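## Task

Pull the pink garment out of the open laundry bag and get all of it into the bin. When finished, the remaining garment has to be fully inside the bag, and the bag must rest on the table, standing or lying on its side. Release everything and move the arms away. Anything that stays put only because the robot is holding it does not count.

## Robot and tools

ROBOT. Two arms, left_arm and right_arm, each with six joints and a gripper. Joint order in every command and every result list: waist, shoulder, elbow, wrist pitch, wrist yaw, wrist roll. For the three wrist joints the sign is flipped compared with the arm's URDF, in commands, results and refusals alike. Allowed ranges in your numbers (rad): waist -2.618 to 3.054, shoulder 0.000 to 3.142, elbow 0.000 to 3.142, wrist pitch -1.571 to 1.571, wrist yaw -1.571 to 1.571, wrist roll -2.094 to 2.094. A target more than 0.036 rad beyond a range end, and farther out than the current angle, gets the call refused. True ends can sit up to 0.036 rad off the listed ones; a joint driven into its real end is clipped there and the result may print "joint sent to its limit" (its absence proves nothing).

FRAME. One world frame for both arms: origin on the tabletop midway between the arms, +x out over the table, +z up, left_arm on the +y side. The names left/right do not refer to image sides. Each gripper's fingers point along its own +z and close along its own y; its reported position is the point between the pads, roughly 1 cm short of the tips. Reported hand positions can be inaccurate, more so when reaching far.

THE ROW. Every motion command is built from rows of 14 numbers, even when one arm stays still: left_arm's six joint angles then its opening, then right_arm's six angles then its opening. Angles are absolute target positions in radians, not offsets. Opening is absolute on a scale from -1 (closed) to +1 (fully open).

execute_actions(actions): a list of up to 15 actions run one after another. Each action is a table of up to 15 rows; each row is applied for one control step of 1/30 s, and if the table is shorter its last row is repeated until 15 steps (0.5 s) have passed. An empty list only returns the current state and images.

move(target, speed, blocking): target is one 14-number row of absolute joint angles and openings. All joints travel so they finish together, so the hand follows a curve. speed (0.01 to 2 rad/s, default 0.5) caps the joint with the largest distance to cover. Paths take between 0.5 and 10 s; longer ones are cut off at 10 s. Finger openings are sent at the start. Paths ignore obstacles and the other arm. The move's result adds a "move:" line: ending (done, off_target, moving, held, fault), limits=held or limits=none, and each arm's joint farthest from target. With blocking=false you get a result after 0.5 s while motion continues; before any other move or execute_actions, call wait or stop, or confirm the move ended.

wait(seconds): 0 to 10; arms keep their last command, and it returns early if a running move finishes. stop(): brakes a running move; it needs stopping distance, the fingers continue. zoom_image(camera, region): region is [x0, y0, x1, y1] in pixels of that camera's latest image, origin top-left, at most 504 x 504. finished_scene(scene): ends the current scene by its number; irreversible; the result tells whether the goal was met and gives the next task.

LIMITS ON EACH STEP. Joint speed is capped: each step a joint's target is held within a lead of its measured angle (waist 0.202, shoulder 0.258, elbow 0.238, wrist pitch 0.573, wrist yaw and roll 0.522 rad). If the targets would move a gripper over 70 mm from where it is, they are shrunk back. So distant targets can need several actions, and an unfinished motion may stall: send the remainder next time. To keep a joint where it is, resend the angle shown under "Joint targets".

RESULTS. The state line gives each arm's end_effector_position (m) and end_effector_quat_wxyz. Joint positions and Joint velocities list each arm's joints (rad, rad/s) followed by the pad gap (m, m/s; 0.094 m means fully open). grip_measured is the finger opening on the command scale; it may be off by about 1 mm per gripper. Joint targets shows what the joints are being driven to now. "joint command not followed" means a clearance check altered some joint targets. FAULT lines report an arm stop; MOTOR HOT warns from 75 °C, at 90 °C that arm halts for 10 s, at 100 °C it drops whatever it holds and sags.

GRIPPING. To hold something, command an opening about 0.03 under grip_measured; a smaller margin squeezes less. Very thin material is held more weakly. Loads held for long heat motors, and the robot keeps its last command while you are composing a reply.

CAMERAS. cam_high and cam_low are fixed (896x504); cam_left_wrist and cam_right_wrist are fisheye wrist cameras (616x616). Calibration gives K, distortion and T_world_to_cam (world to camera, metres) in OpenCV convention, with small per-scene errors; cam_high sits near [0.64, 0.14, 0.58], cam_low near [0.13, -1.07, 0.21].

AVOID. Knocking any rigid object off the table (fails the task); arms striking or pressing each other; fast contacts and targets far beyond a contact point, which push hard; dropping or letting the garment slip. Held items may be tugged briefly, so grip firmly. Finish with the grippers open and the arms pulled away.

Each tool is called after ">>>" as a command line: name --argument value for each argument, lists and objects as JSON in quotes; but a table of rows of numbers goes row by row, as --pt "numbers of a row", without its own name.

## Session

>>> execute_actions --actions '[]'

Scene clock: 0.00 s.
left_arm: end_effector_position=(+0.2081, -0.0134, +0.2868) grip_measured=+1.000 end_effector_quat_wxyz=(+0.487, +0.438, +0.754, +0.054) | right_arm: end_effector_position=(+0.1493, -0.5117, +0.1616) grip_measured=+1.000 end_effector_quat_wxyz=(+0.030, +0.731, +0.669, +0.129)
Joint names: [waist, shoulder, elbow, wrist pitch, wrist yaw, wrist roll]
Joint positions: left_arm=[-1.524  1.109  1.167  0.843  0.743 -0.044  0.094] | right_arm=[-1.391  1.782  1.648  1.501  0.259 -0.357  0.094]
Joint velocities: left_arm=[ 0.012  0.007  0.002 -0.007  0.007  0.066  0.   ] | right_arm=[-0.007 -0.022 -0.007  0.022 -0.066  0.037  0.   ]
Joint targets: left_arm=[-1.524 1.102 1.173 0.849 0.749 -0.040] | right_arm=[-1.391 1.769 1.659 1.498 0.259 -0.355]
camera_calibration (this result's frames):
cam_left_wrist: T_world_to_cam=[[-0.601392, -0.461331, -0.652304, 0.306408], [-0.284197, 0.886571, -0.364998, 0.210881], [0.746699, -0.0341239, -0.664286, 0.146455], [0, 0, 0, 1]] pos_world=[0.134845, -0.0406079, 0.374131]
cam_right_wrist: T_world_to_cam=[[-0.895797, 0.389087, -0.214848, 0.3706], [0.0525973, 0.572791, 0.818012, 0.167729], [0.441341, 0.721472, -0.533569, 0.504714], [0, 0, 0, 1]] pos_world=[0.100409, -0.604406, 0.211718]

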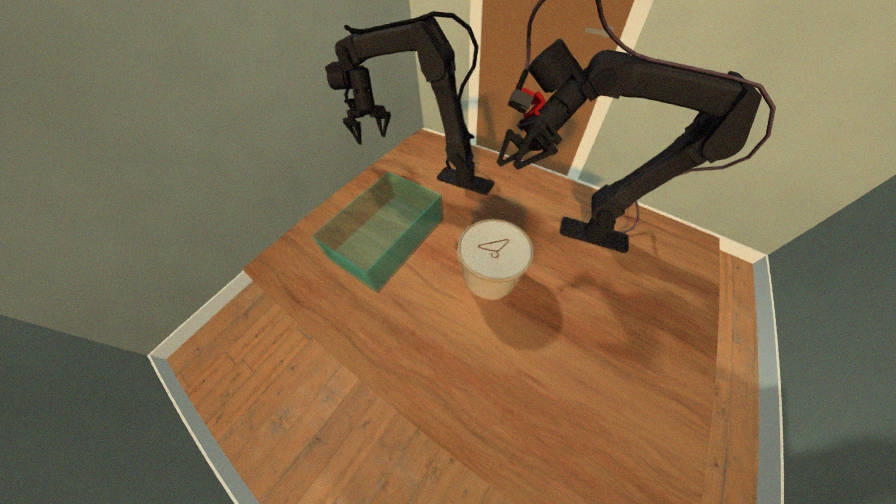

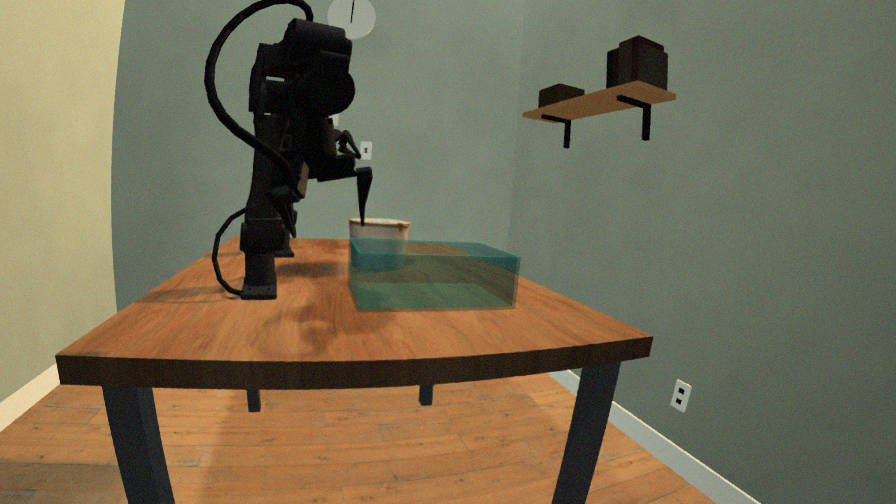

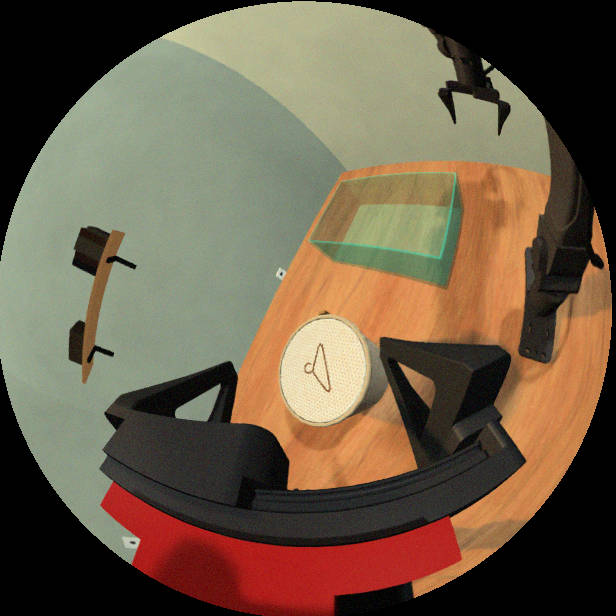

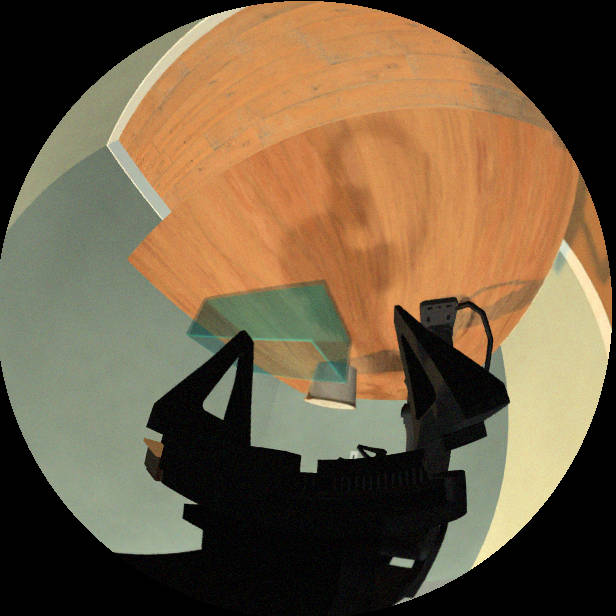

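>>> move --target '[-0.81,0.59,0.44,0.44,0,1.57,0,-1.391,1.769,1.659,1.498,0.259,-0.355,1]' --speed 1

>>> move --target '[-0.81,0.87,0.5,0.22,0,1.57,0,-1.391,1.769,1.659,1.498,0.259,-0.355,1]' --speed 0.3

Scene clock: 8.60 s.
left_arm: end_effector_position=(+0.2345, +0.0844, +0.1515) grip_measured=+0.002 end_effector_quat_wxyz=(+0.217, -0.402, +0.788, -0.414) | right_arm: end_effector_position=(+0.1493, -0.5117, +0.1616) grip_measured=+1.000 end_effector_quat_wxyz=(+0.030, +0.731, +0.669, +0.129)
Joint names: [waist, shoulder, elbow, wrist pitch, wrist yaw, wrist roll]
Joint positions: left_arm=[-0.82   0.613  0.456  0.442  0.007  1.565  0.047] | right_arm=[-1.391  1.782  1.648  1.501  0.259 -0.357  0.094]
Joint velocities: left_arm=[ 0.012 -0.002 -0.007 -0.007  0.051  0.037  0.   ] | right_arm=[-0.012  0.012 -0.002 -0.066  0.022  0.007  0.   ]
Joint targets: left_arm=[-0.810 0.590 0.440 0.440 0.000 1.570] | right_arm=[-1.391 1.769 1.659 1.498 0.259 -0.355]
move: off_target (left_arm); limits=none; left_arm: farthest joint: the shoulder, 0.023 radians from its target (0.519 radians at the start); right_arm: farthest joint: the shoulder, 0.013 radians from its target (0.013 radians at the start)
camera_calibration (this result's frames):
cam_left_wrist: T_world_to_cam=[[0.344067, -0.506484, 0.790627, -0.15742], [-0.849182, -0.527139, 0.0318584, 0.273995], [0.400634, -0.682348, -0.611469, 0.168082], [0, 0, 0, 1]] pos_world=[0.219496, 0.179393, 0.218508]
cam_right_wrist: T_world_to_cam=[[-0.895797, 0.389087, -0.214848, 0.3706], [0.0525973, 0.572791, 0.818012, 0.167729], [0.441341, 0.721472, -0.533569, 0.504714], [0, 0, 0, 1]] pos_world=[0.100409, -0.604406, 0.211718]

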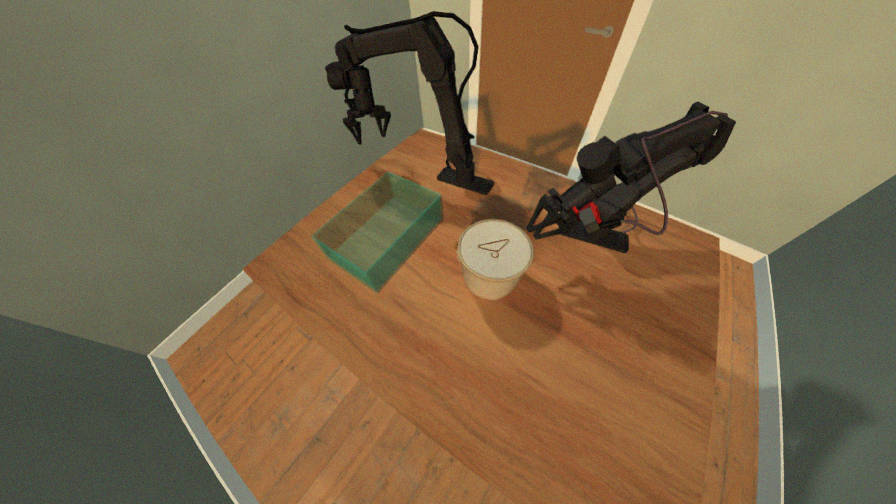

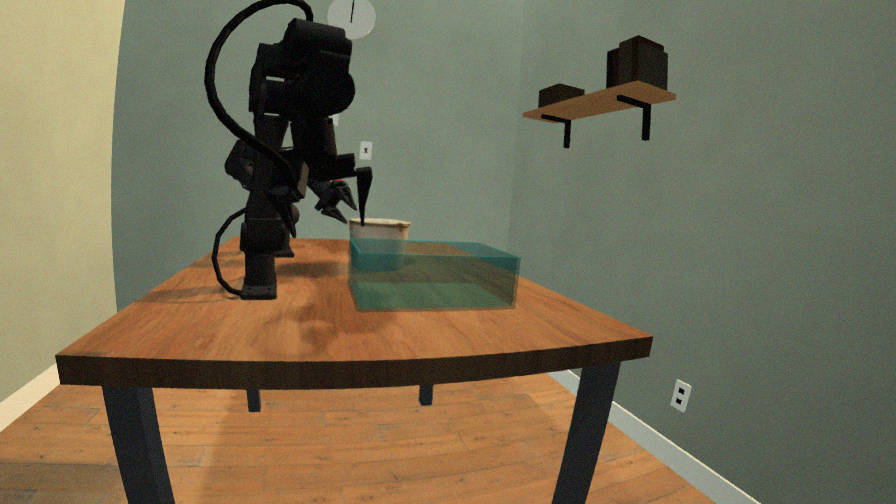

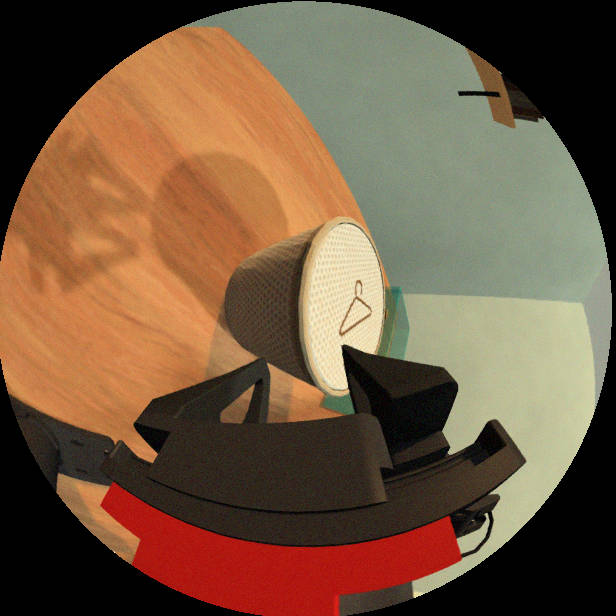

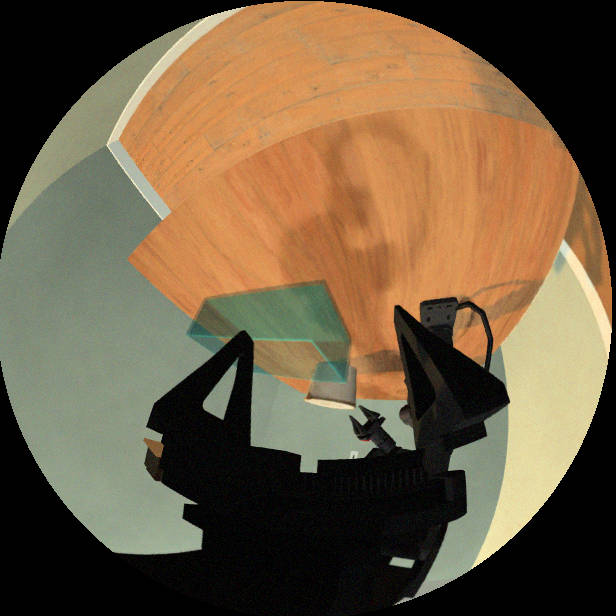

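Scene clock: 10.00 s.
left_arm: end_effector_position=(+0.2658, +0.0617, +0.1359) grip_measured=+0.002 end_effector_quat_wxyz=(+0.212, -0.404, +0.792, -0.405) | right_arm: end_effector_position=(+0.1493, -0.5117, +0.1616) grip_measured=+1.000 end_effector_quat_wxyz=(+0.030, +0.731, +0.669, +0.129)
Joint names: [waist, shoulder, elbow, wrist pitch, wrist yaw, wrist roll]
Joint positions: left_arm=[-0.82   0.861  0.469  0.229  0.007  1.566  0.047] | right_arm=[-1.391  1.782  1.648  1.501  0.259 -0.357  0.094]
Joint velocities: left_arm=[ 0.012 -0.017  0.012  0.037  0.022  0.022 -0.   ] | right_arm=[ 0.007 -0.007 -0.017  0.022  0.081 -0.066  0.   ]
Joint targets: left_arm=[-0.810 0.870 0.500 0.220 -0.000 1.570] | right_arm=[-1.391 1.769 1.659 1.498 0.259 -0.355]
move: off_target (left_arm); limits=none; left_arm: farthest joint: the elbow, 0.031 radians from its target (0.044 radians at the start); right_arm: farthest joint: the shoulder, 0.013 radians from its target (0.013 radians at the start)
camera_calibration (this result's frames):
cam_left_wrist: T_world_to_cam=[[0.359042, -0.51687, 0.777132, -0.16884], [-0.848532, -0.527541, 0.0411624, 0.287679], [0.388694, -0.6742, -0.62799, 0.135401], [0, 0, 0, 1]] pos_world=[0.252096, 0.155781, 0.2044]
cam_right_wrist: T_world_to_cam=[[-0.895797, 0.389087, -0.214848, 0.3706], [0.0525973, 0.572791, 0.818012, 0.167729], [0.441341, 0.721472, -0.533569, 0.504714], [0, 0, 0, 1]] pos_world=[0.100409, -0.604406, 0.211718]

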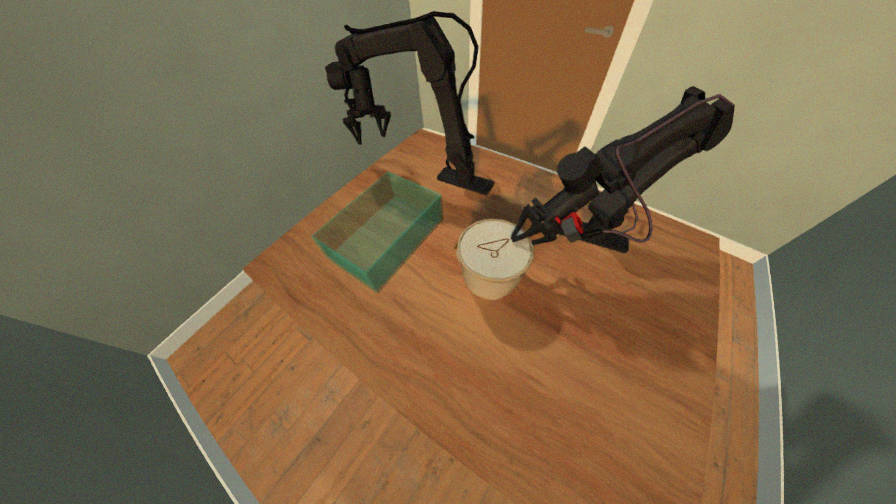

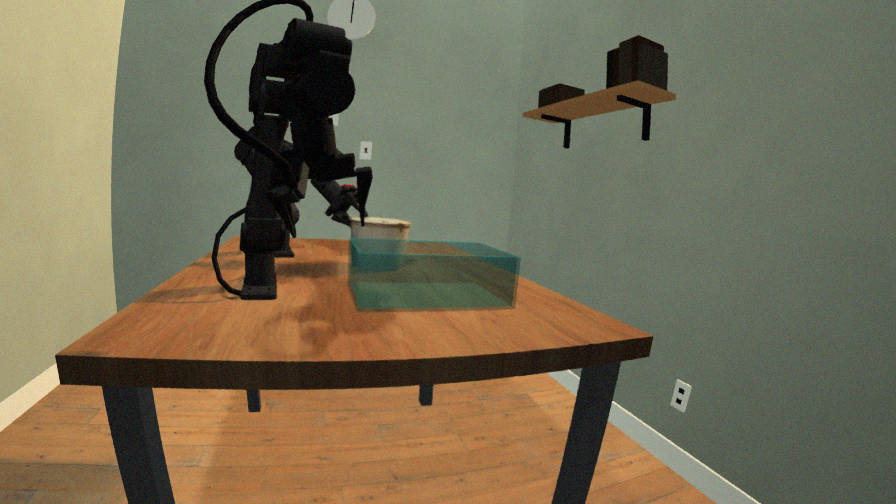

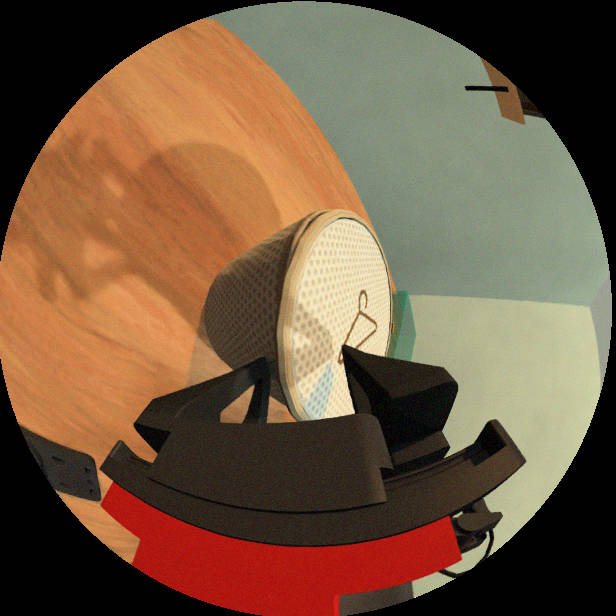

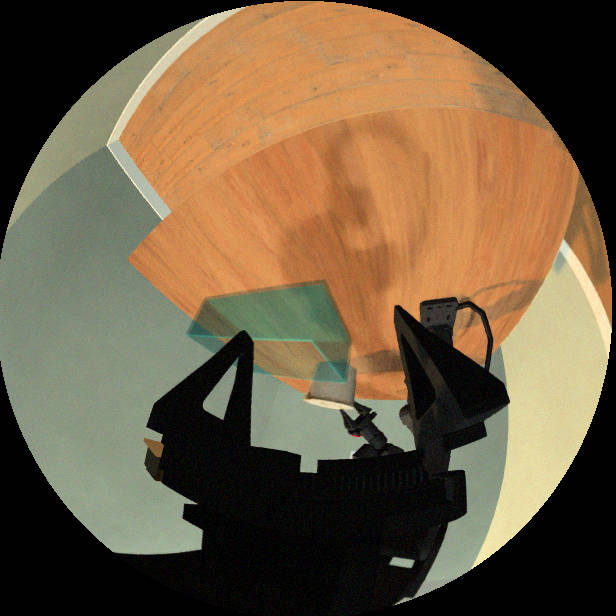

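>>> move --target '[-0.81,0.95,0.54,0.16,0,1.57,0,-1.391,1.769,1.659,1.498,0.259,-0.355,1]' --speed 0.15

>>> move --target '[-0.81,0.83,0.54,0.12,0,1.57,0,-1.391,1.769,1.659,1.498,0.259,-0.355,1]' --speed 0.1

Scene clock: 13.00 s.
left_arm: end_effector_position=(+0.2803, +0.0512, +0.1441) grip_measured=+0.002 end_effector_quat_wxyz=(+0.216, -0.402, +0.788, -0.414) | right_arm: end_effector_position=(+0.1493, -0.5117, +0.1616) grip_measured=+1.000 end_effector_quat_wxyz=(+0.030, +0.731, +0.669, +0.129)
Joint names: [waist, shoulder, elbow, wrist pitch, wrist yaw, wrist roll]
Joint positions: left_arm=[-0.82   0.94   0.509  0.168  0.007  1.566  0.047] | right_arm=[-1.391  1.782  1.648  1.501  0.259 -0.357  0.094]
Joint velocities: left_arm=[ 0.022  0.017 -0.017 -0.007  0.007 -0.022 -0.   ] | right_arm=[ 0.002  0.017 -0.012 -0.037  0.022 -0.007  0.   ]
Joint targets: left_arm=[-0.810 0.950 0.540 0.160 0.000 1.570] | right_arm=[-1.391 1.769 1.659 1.498 0.259 -0.355]
move: off_target (left_arm); limits=none; left_arm: farthest joint: the elbow, 0.031 radians from its target (0.071 radians at the start); right_arm: farthest joint: the shoulder, 0.013 radians from its target (0.013 radians at the start)
camera_calibration (this result's frames):
cam_left_wrist: T_world_to_cam=[[0.344016, -0.506001, 0.790959, -0.184235], [-0.849235, -0.527032, 0.0322029, 0.295584], [0.400566, -0.682788, -0.611021, 0.122521], [0, 0, 0, 1]] pos_world=[0.265322, 0.146215, 0.211067]
cam_right_wrist: T_world_to_cam=[[-0.895797, 0.389087, -0.214848, 0.3706], [0.0525973, 0.572791, 0.818012, 0.167729], [0.441341, 0.721472, -0.533569, 0.504714], [0, 0, 0, 1]] pos_world=[0.100409, -0.604406, 0.211718]

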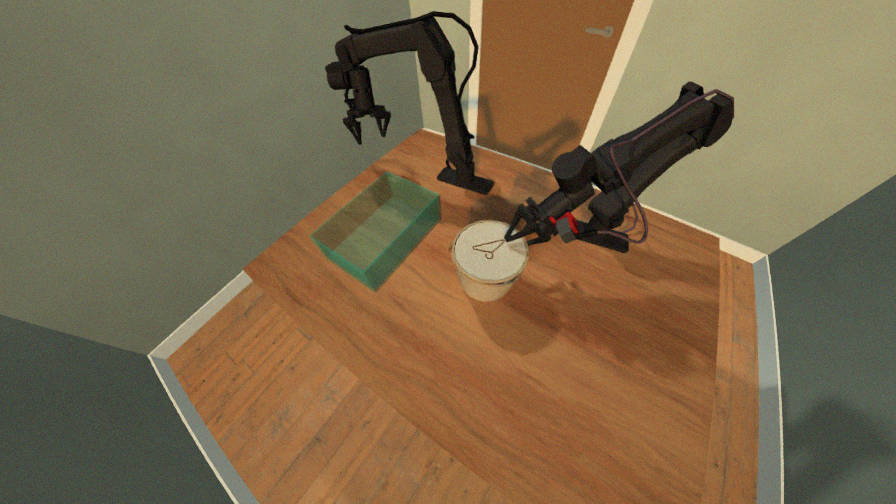

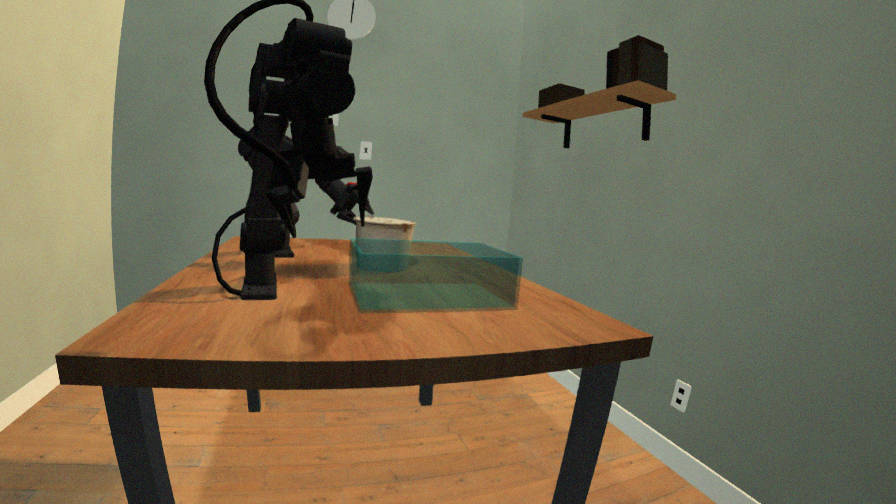

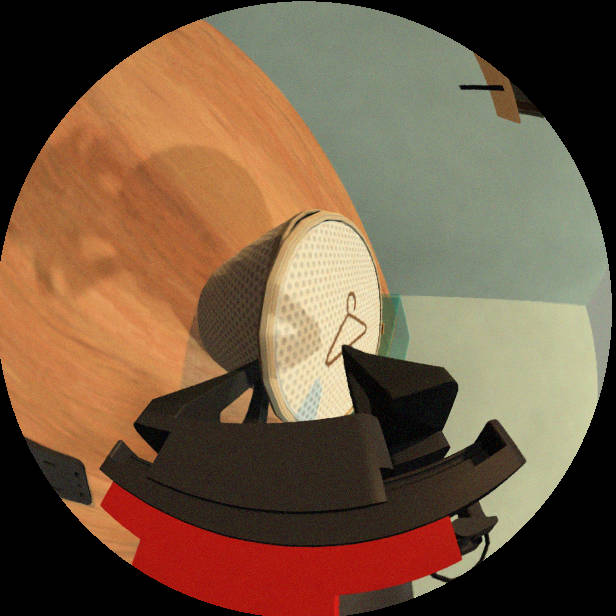

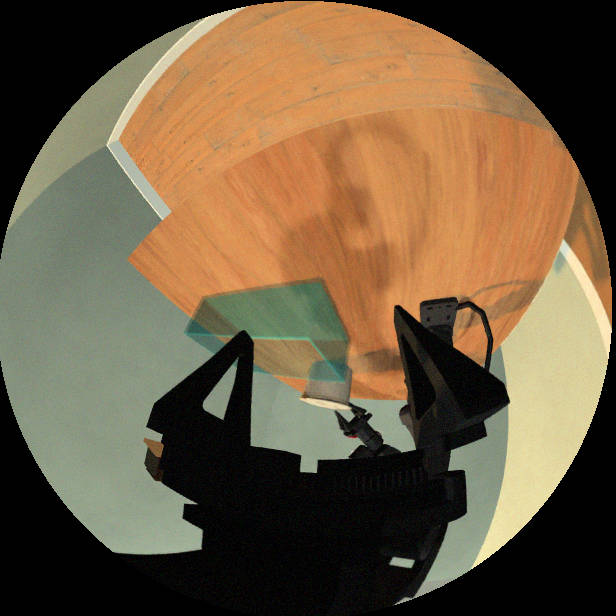

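Scene clock: 14.47 s.
left_arm: end_effector_position=(+0.2817, +0.0502, +0.1797) grip_measured=+0.002 end_effector_quat_wxyz=(+0.242, -0.387, +0.758, -0.465) | right_arm: end_effector_position=(+0.1493, -0.5117, +0.1616) grip_measured=+1.000 end_effector_quat_wxyz=(+0.030, +0.731, +0.669, +0.129)
Joint names: [waist, shoulder, elbow, wrist pitch, wrist yaw, wrist roll]
Joint positions: left_arm=[-0.82   0.851  0.509  0.125  0.007  1.566  0.047] | right_arm=[-1.391  1.782  1.648  1.501  0.259 -0.357  0.094]
Joint velocities: left_arm=[-0.007  0.007  0.012  0.037  0.007  0.066  0.   ] | right_arm=[ 0.002 -0.007 -0.007  0.051 -0.051  0.037  0.   ]
Joint targets: left_arm=[-0.810 0.830 0.540 0.120 0.000 1.570] | right_arm=[-1.391 1.769 1.659 1.498 0.259 -0.355]
move: off_target (left_arm); limits=none; left_arm: farthest joint: the elbow, 0.031 radians from its target (0.031 radians at the start); right_arm: farthest joint: the shoulder, 0.013 radians from its target (0.013 radians at the start)
camera_calibration (this result's frames):
cam_left_wrist: T_world_to_cam=[[0.256393, -0.442163, 0.859508, -0.204122], [-0.84992, -0.526625, -0.0173826, 0.304148], [0.460324, -0.726057, -0.510826, 0.110367], [0, 0, 0, 1]] pos_world=[0.260032, 0.150049, 0.23711]
cam_right_wrist: T_world_to_cam=[[-0.895797, 0.389087, -0.214848, 0.3706], [0.0525973, 0.572791, 0.818012, 0.167729], [0.441341, 0.721472, -0.533569, 0.504714], [0, 0, 0, 1]] pos_world=[0.100409, -0.604406, 0.211718]

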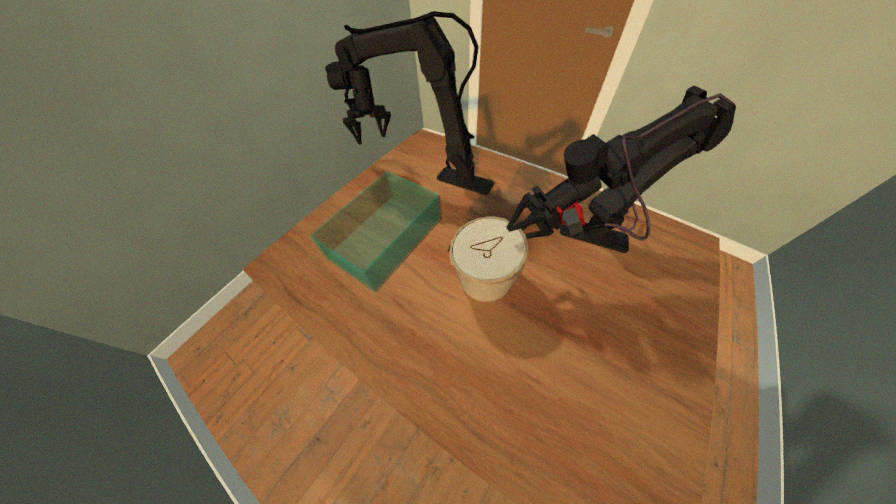

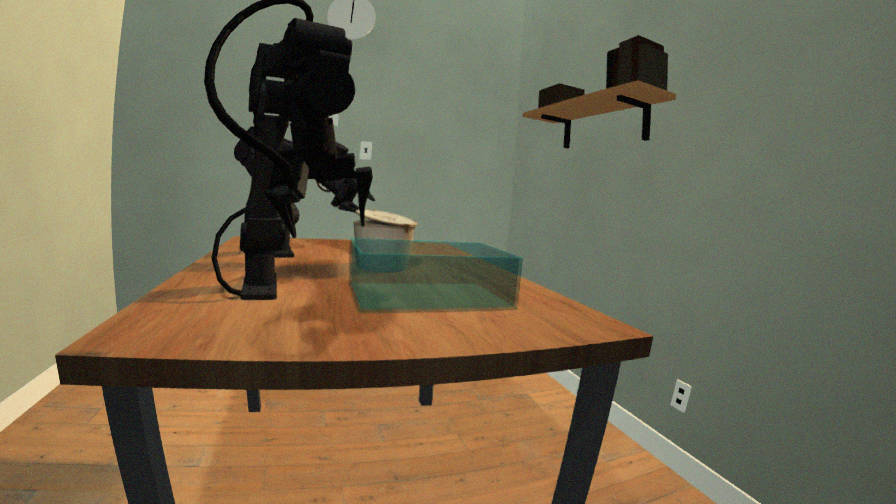

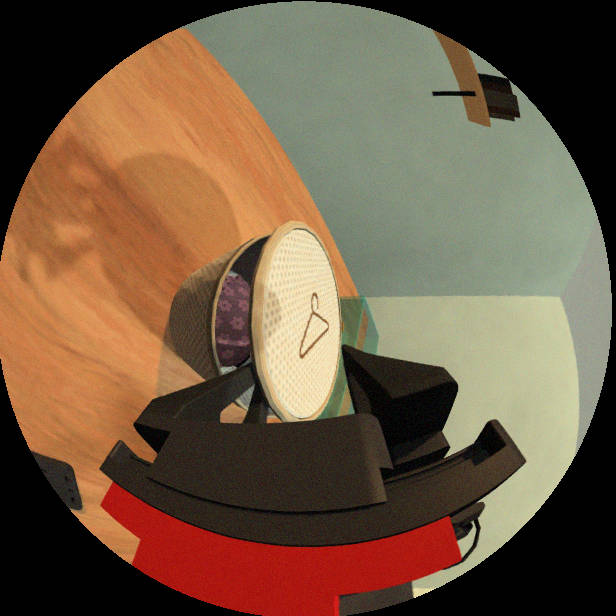

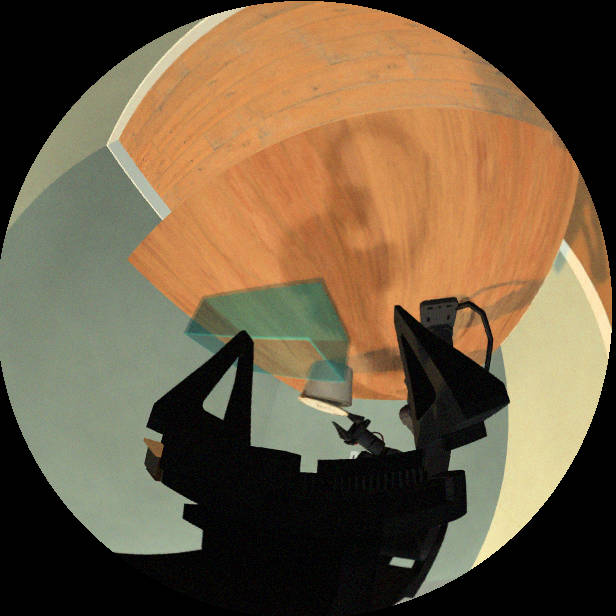

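>>> move --target '[-0.81,1.17,1.02,0.28,0,1.57,0,-1.2,1.4,1.659,1.3,0,0,0]' --speed 0.3

>>> move --target '[-0.81,1.66,1.53,0.25,0,1.57,0.2,-1.2,1.4,1.659,1.3,0,0,0]' --speed 0.3

Scene clock: 19.47 s.
left_arm: end_effector_position=(+0.3408, +0.0074, +0.2742) grip_measured=+0.002 end_effector_quat_wxyz=(+0.249, -0.383, +0.750, -0.478) | right_arm: end_effector_position=(+0.1649, -0.5107, +0.2712) grip_measured=+0.001 end_effector_quat_wxyz=(+0.203, +0.516, +0.824, -0.116)
Joint names: [waist, shoulder, elbow, wrist pitch, wrist yaw, wrist roll]
Joint positions: left_arm=[-0.82   1.16   0.99   0.262  0.007  1.566  0.047] | right_arm=[-1.207  1.425  1.648  1.323  0.014 -0.013  0.047]
Joint velocities: left_arm=[ 0.012  0.007  0.007 -0.037  0.066 -0.007 -0.   ] | right_arm=[-0.012 -0.007 -0.002 -0.022  0.007  0.022  0.001]
Joint targets: left_arm=[-0.810 1.170 1.020 0.280 0.000 1.570] | right_arm=[-1.200 1.400 1.659 1.300 0.000 -0.000]
move: off_target (left_arm, right_arm); limits=none; left_arm: farthest joint: the elbow, 0.030 radians from its target (0.511 radians at the start); right_arm: farthest joint: the shoulder, 0.025 radians from its target (0.382 radians at the start)
camera_calibration (this result's frames):
cam_left_wrist: T_world_to_cam=[[0.231994, -0.424515, 0.875195, -0.315587], [-0.849246, -0.527112, -0.0305618, 0.336914], [0.4743, -0.736165, -0.482805, 0.0880223], [0, 0, 0, 1]] pos_world=[0.317588, 0.108419, 0.328994]
cam_right_wrist: T_world_to_cam=[[-0.958191, -0.210277, -0.194045, 0.106356], [-0.264001, 0.911224, 0.316186, 0.437867], [0.110332, 0.354195, -0.92864, 0.52974], [0, 0, 0, 1]] pos_world=[0.15906, -0.564262, 0.374128]

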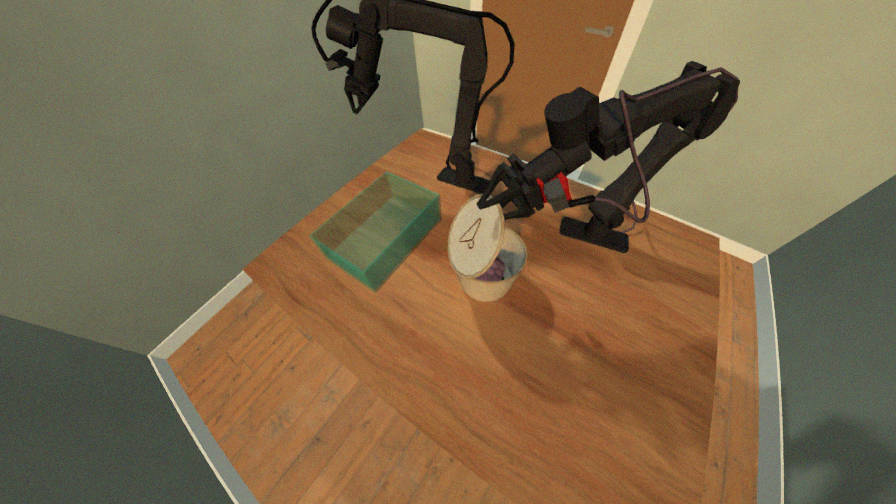

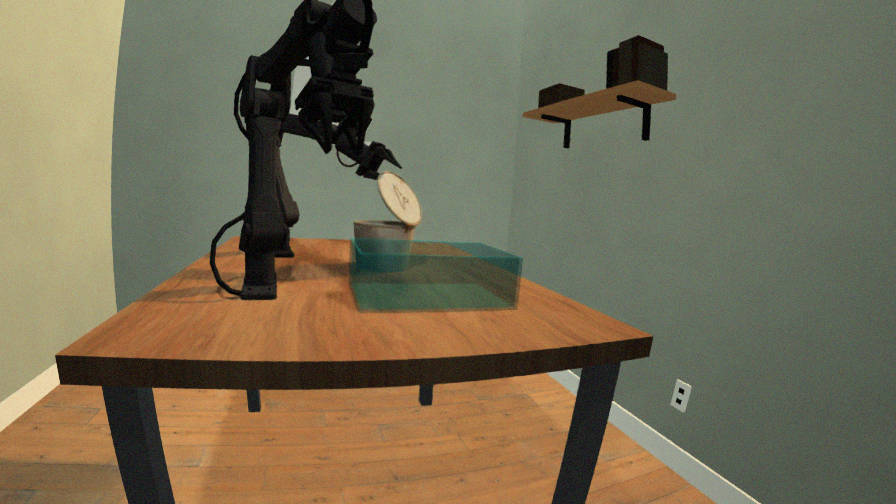

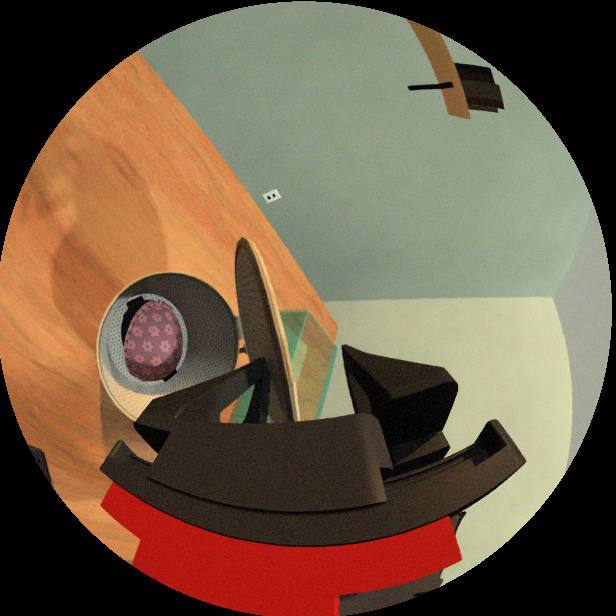

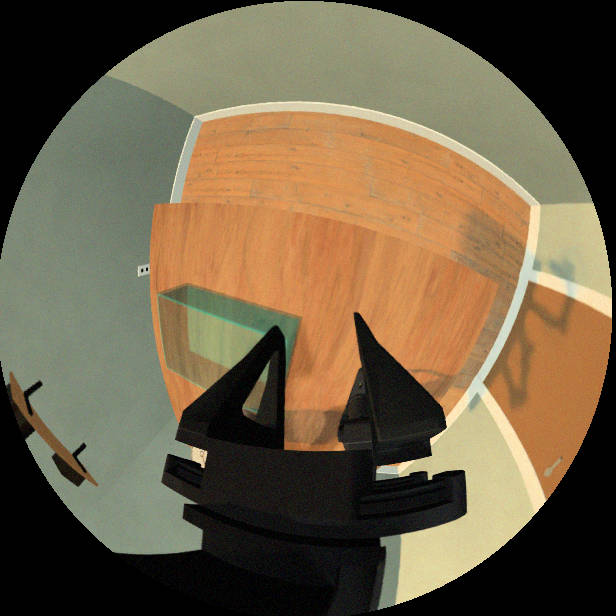

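Scene clock: 21.63 s.
left_arm: end_effector_position=(+0.4463, -0.0688, +0.3052) grip_measured=+0.198 end_effector_quat_wxyz=(+0.254, -0.380, +0.743, -0.489) | right_arm: end_effector_position=(+0.1649, -0.5108, +0.2712) grip_measured=+0.001 end_effector_quat_wxyz=(+0.203, +0.516, +0.824, -0.116)
Joint names: [waist, shoulder, elbow, wrist pitch, wrist yaw, wrist roll]
Joint positions: left_arm=[-0.82   1.654  1.498  0.246  0.007  1.567  0.056] | right_arm=[-1.207  1.425  1.648  1.323  0.013 -0.012  0.047]
Joint velocities: left_arm=[-0.012 -0.002 -0.002  0.007  0.037 -0.007 -0.   ] | right_arm=[ 0.012  0.002 -0.017 -0.022 -0.007  0.022 -0.   ]
Joint targets: left_arm=[-0.810 1.660 1.530 0.250 -0.000 1.570] | right_arm=[-1.200 1.400 1.659 1.300 -0.000 0.000]
move: off_target (left_arm, right_arm); limits=none; left_arm: farthest joint: the elbow, 0.032 radians from its target (0.540 radians at the start); right_arm: farthest joint: the shoulder, 0.025 radians from its target (0.025 radians at the start)
camera_calibration (this result's frames):
cam_left_wrist: T_world_to_cam=[[0.21153, -0.409254, 0.887562, -0.39313], [-0.848328, -0.527864, -0.0412174, 0.39], [0.48538, -0.744225, -0.458841, -0.0159987], [0, 0, 0, 1]] pos_world=[0.421772, 0.0330704, 0.357661]
cam_right_wrist: T_world_to_cam=[[-0.95817, -0.210889, -0.193485, 0.105852], [-0.264323, 0.911298, 0.315705, 0.438165], [0.109744, 0.353641, -0.928921, 0.52971], [0, 0, 0, 1]] pos_world=[0.159109, -0.564304, 0.374208]

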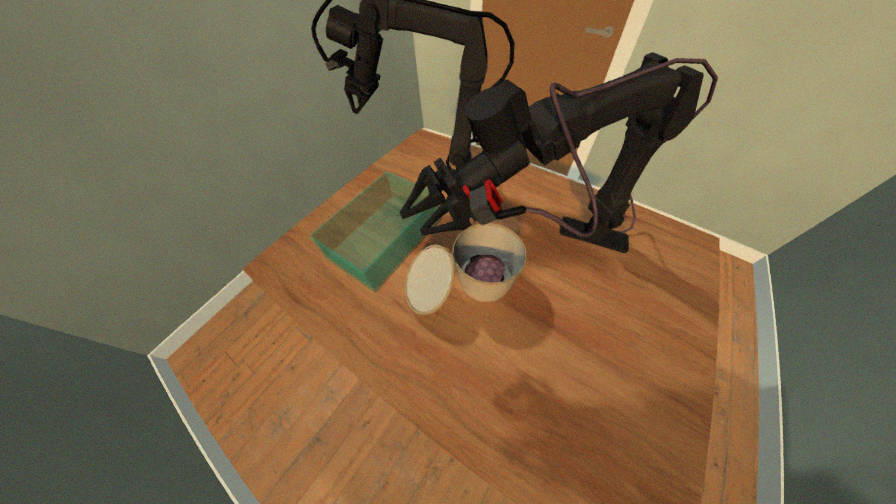

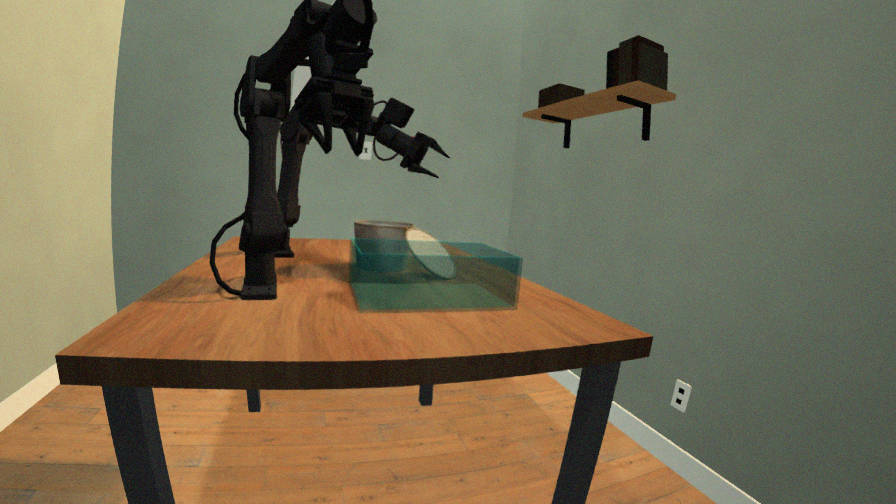

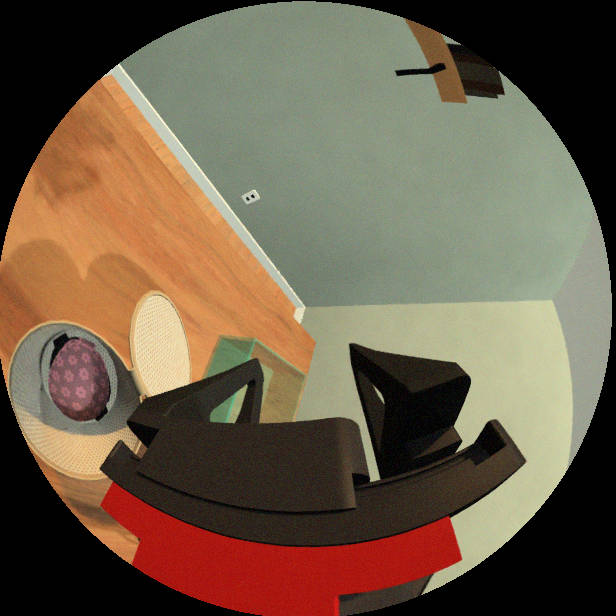

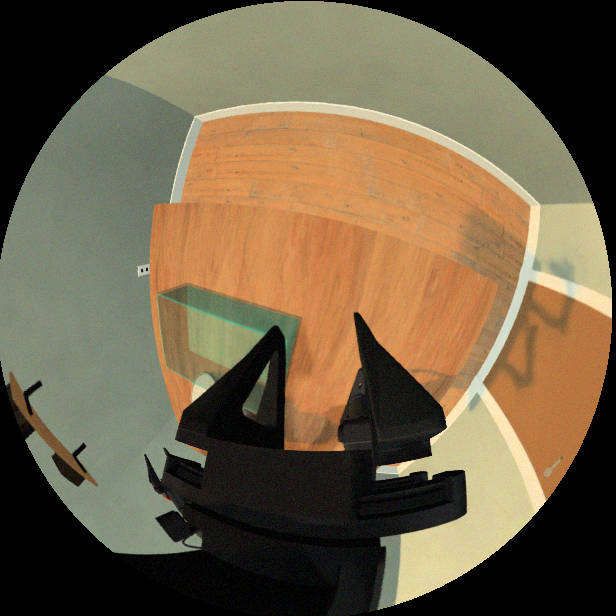

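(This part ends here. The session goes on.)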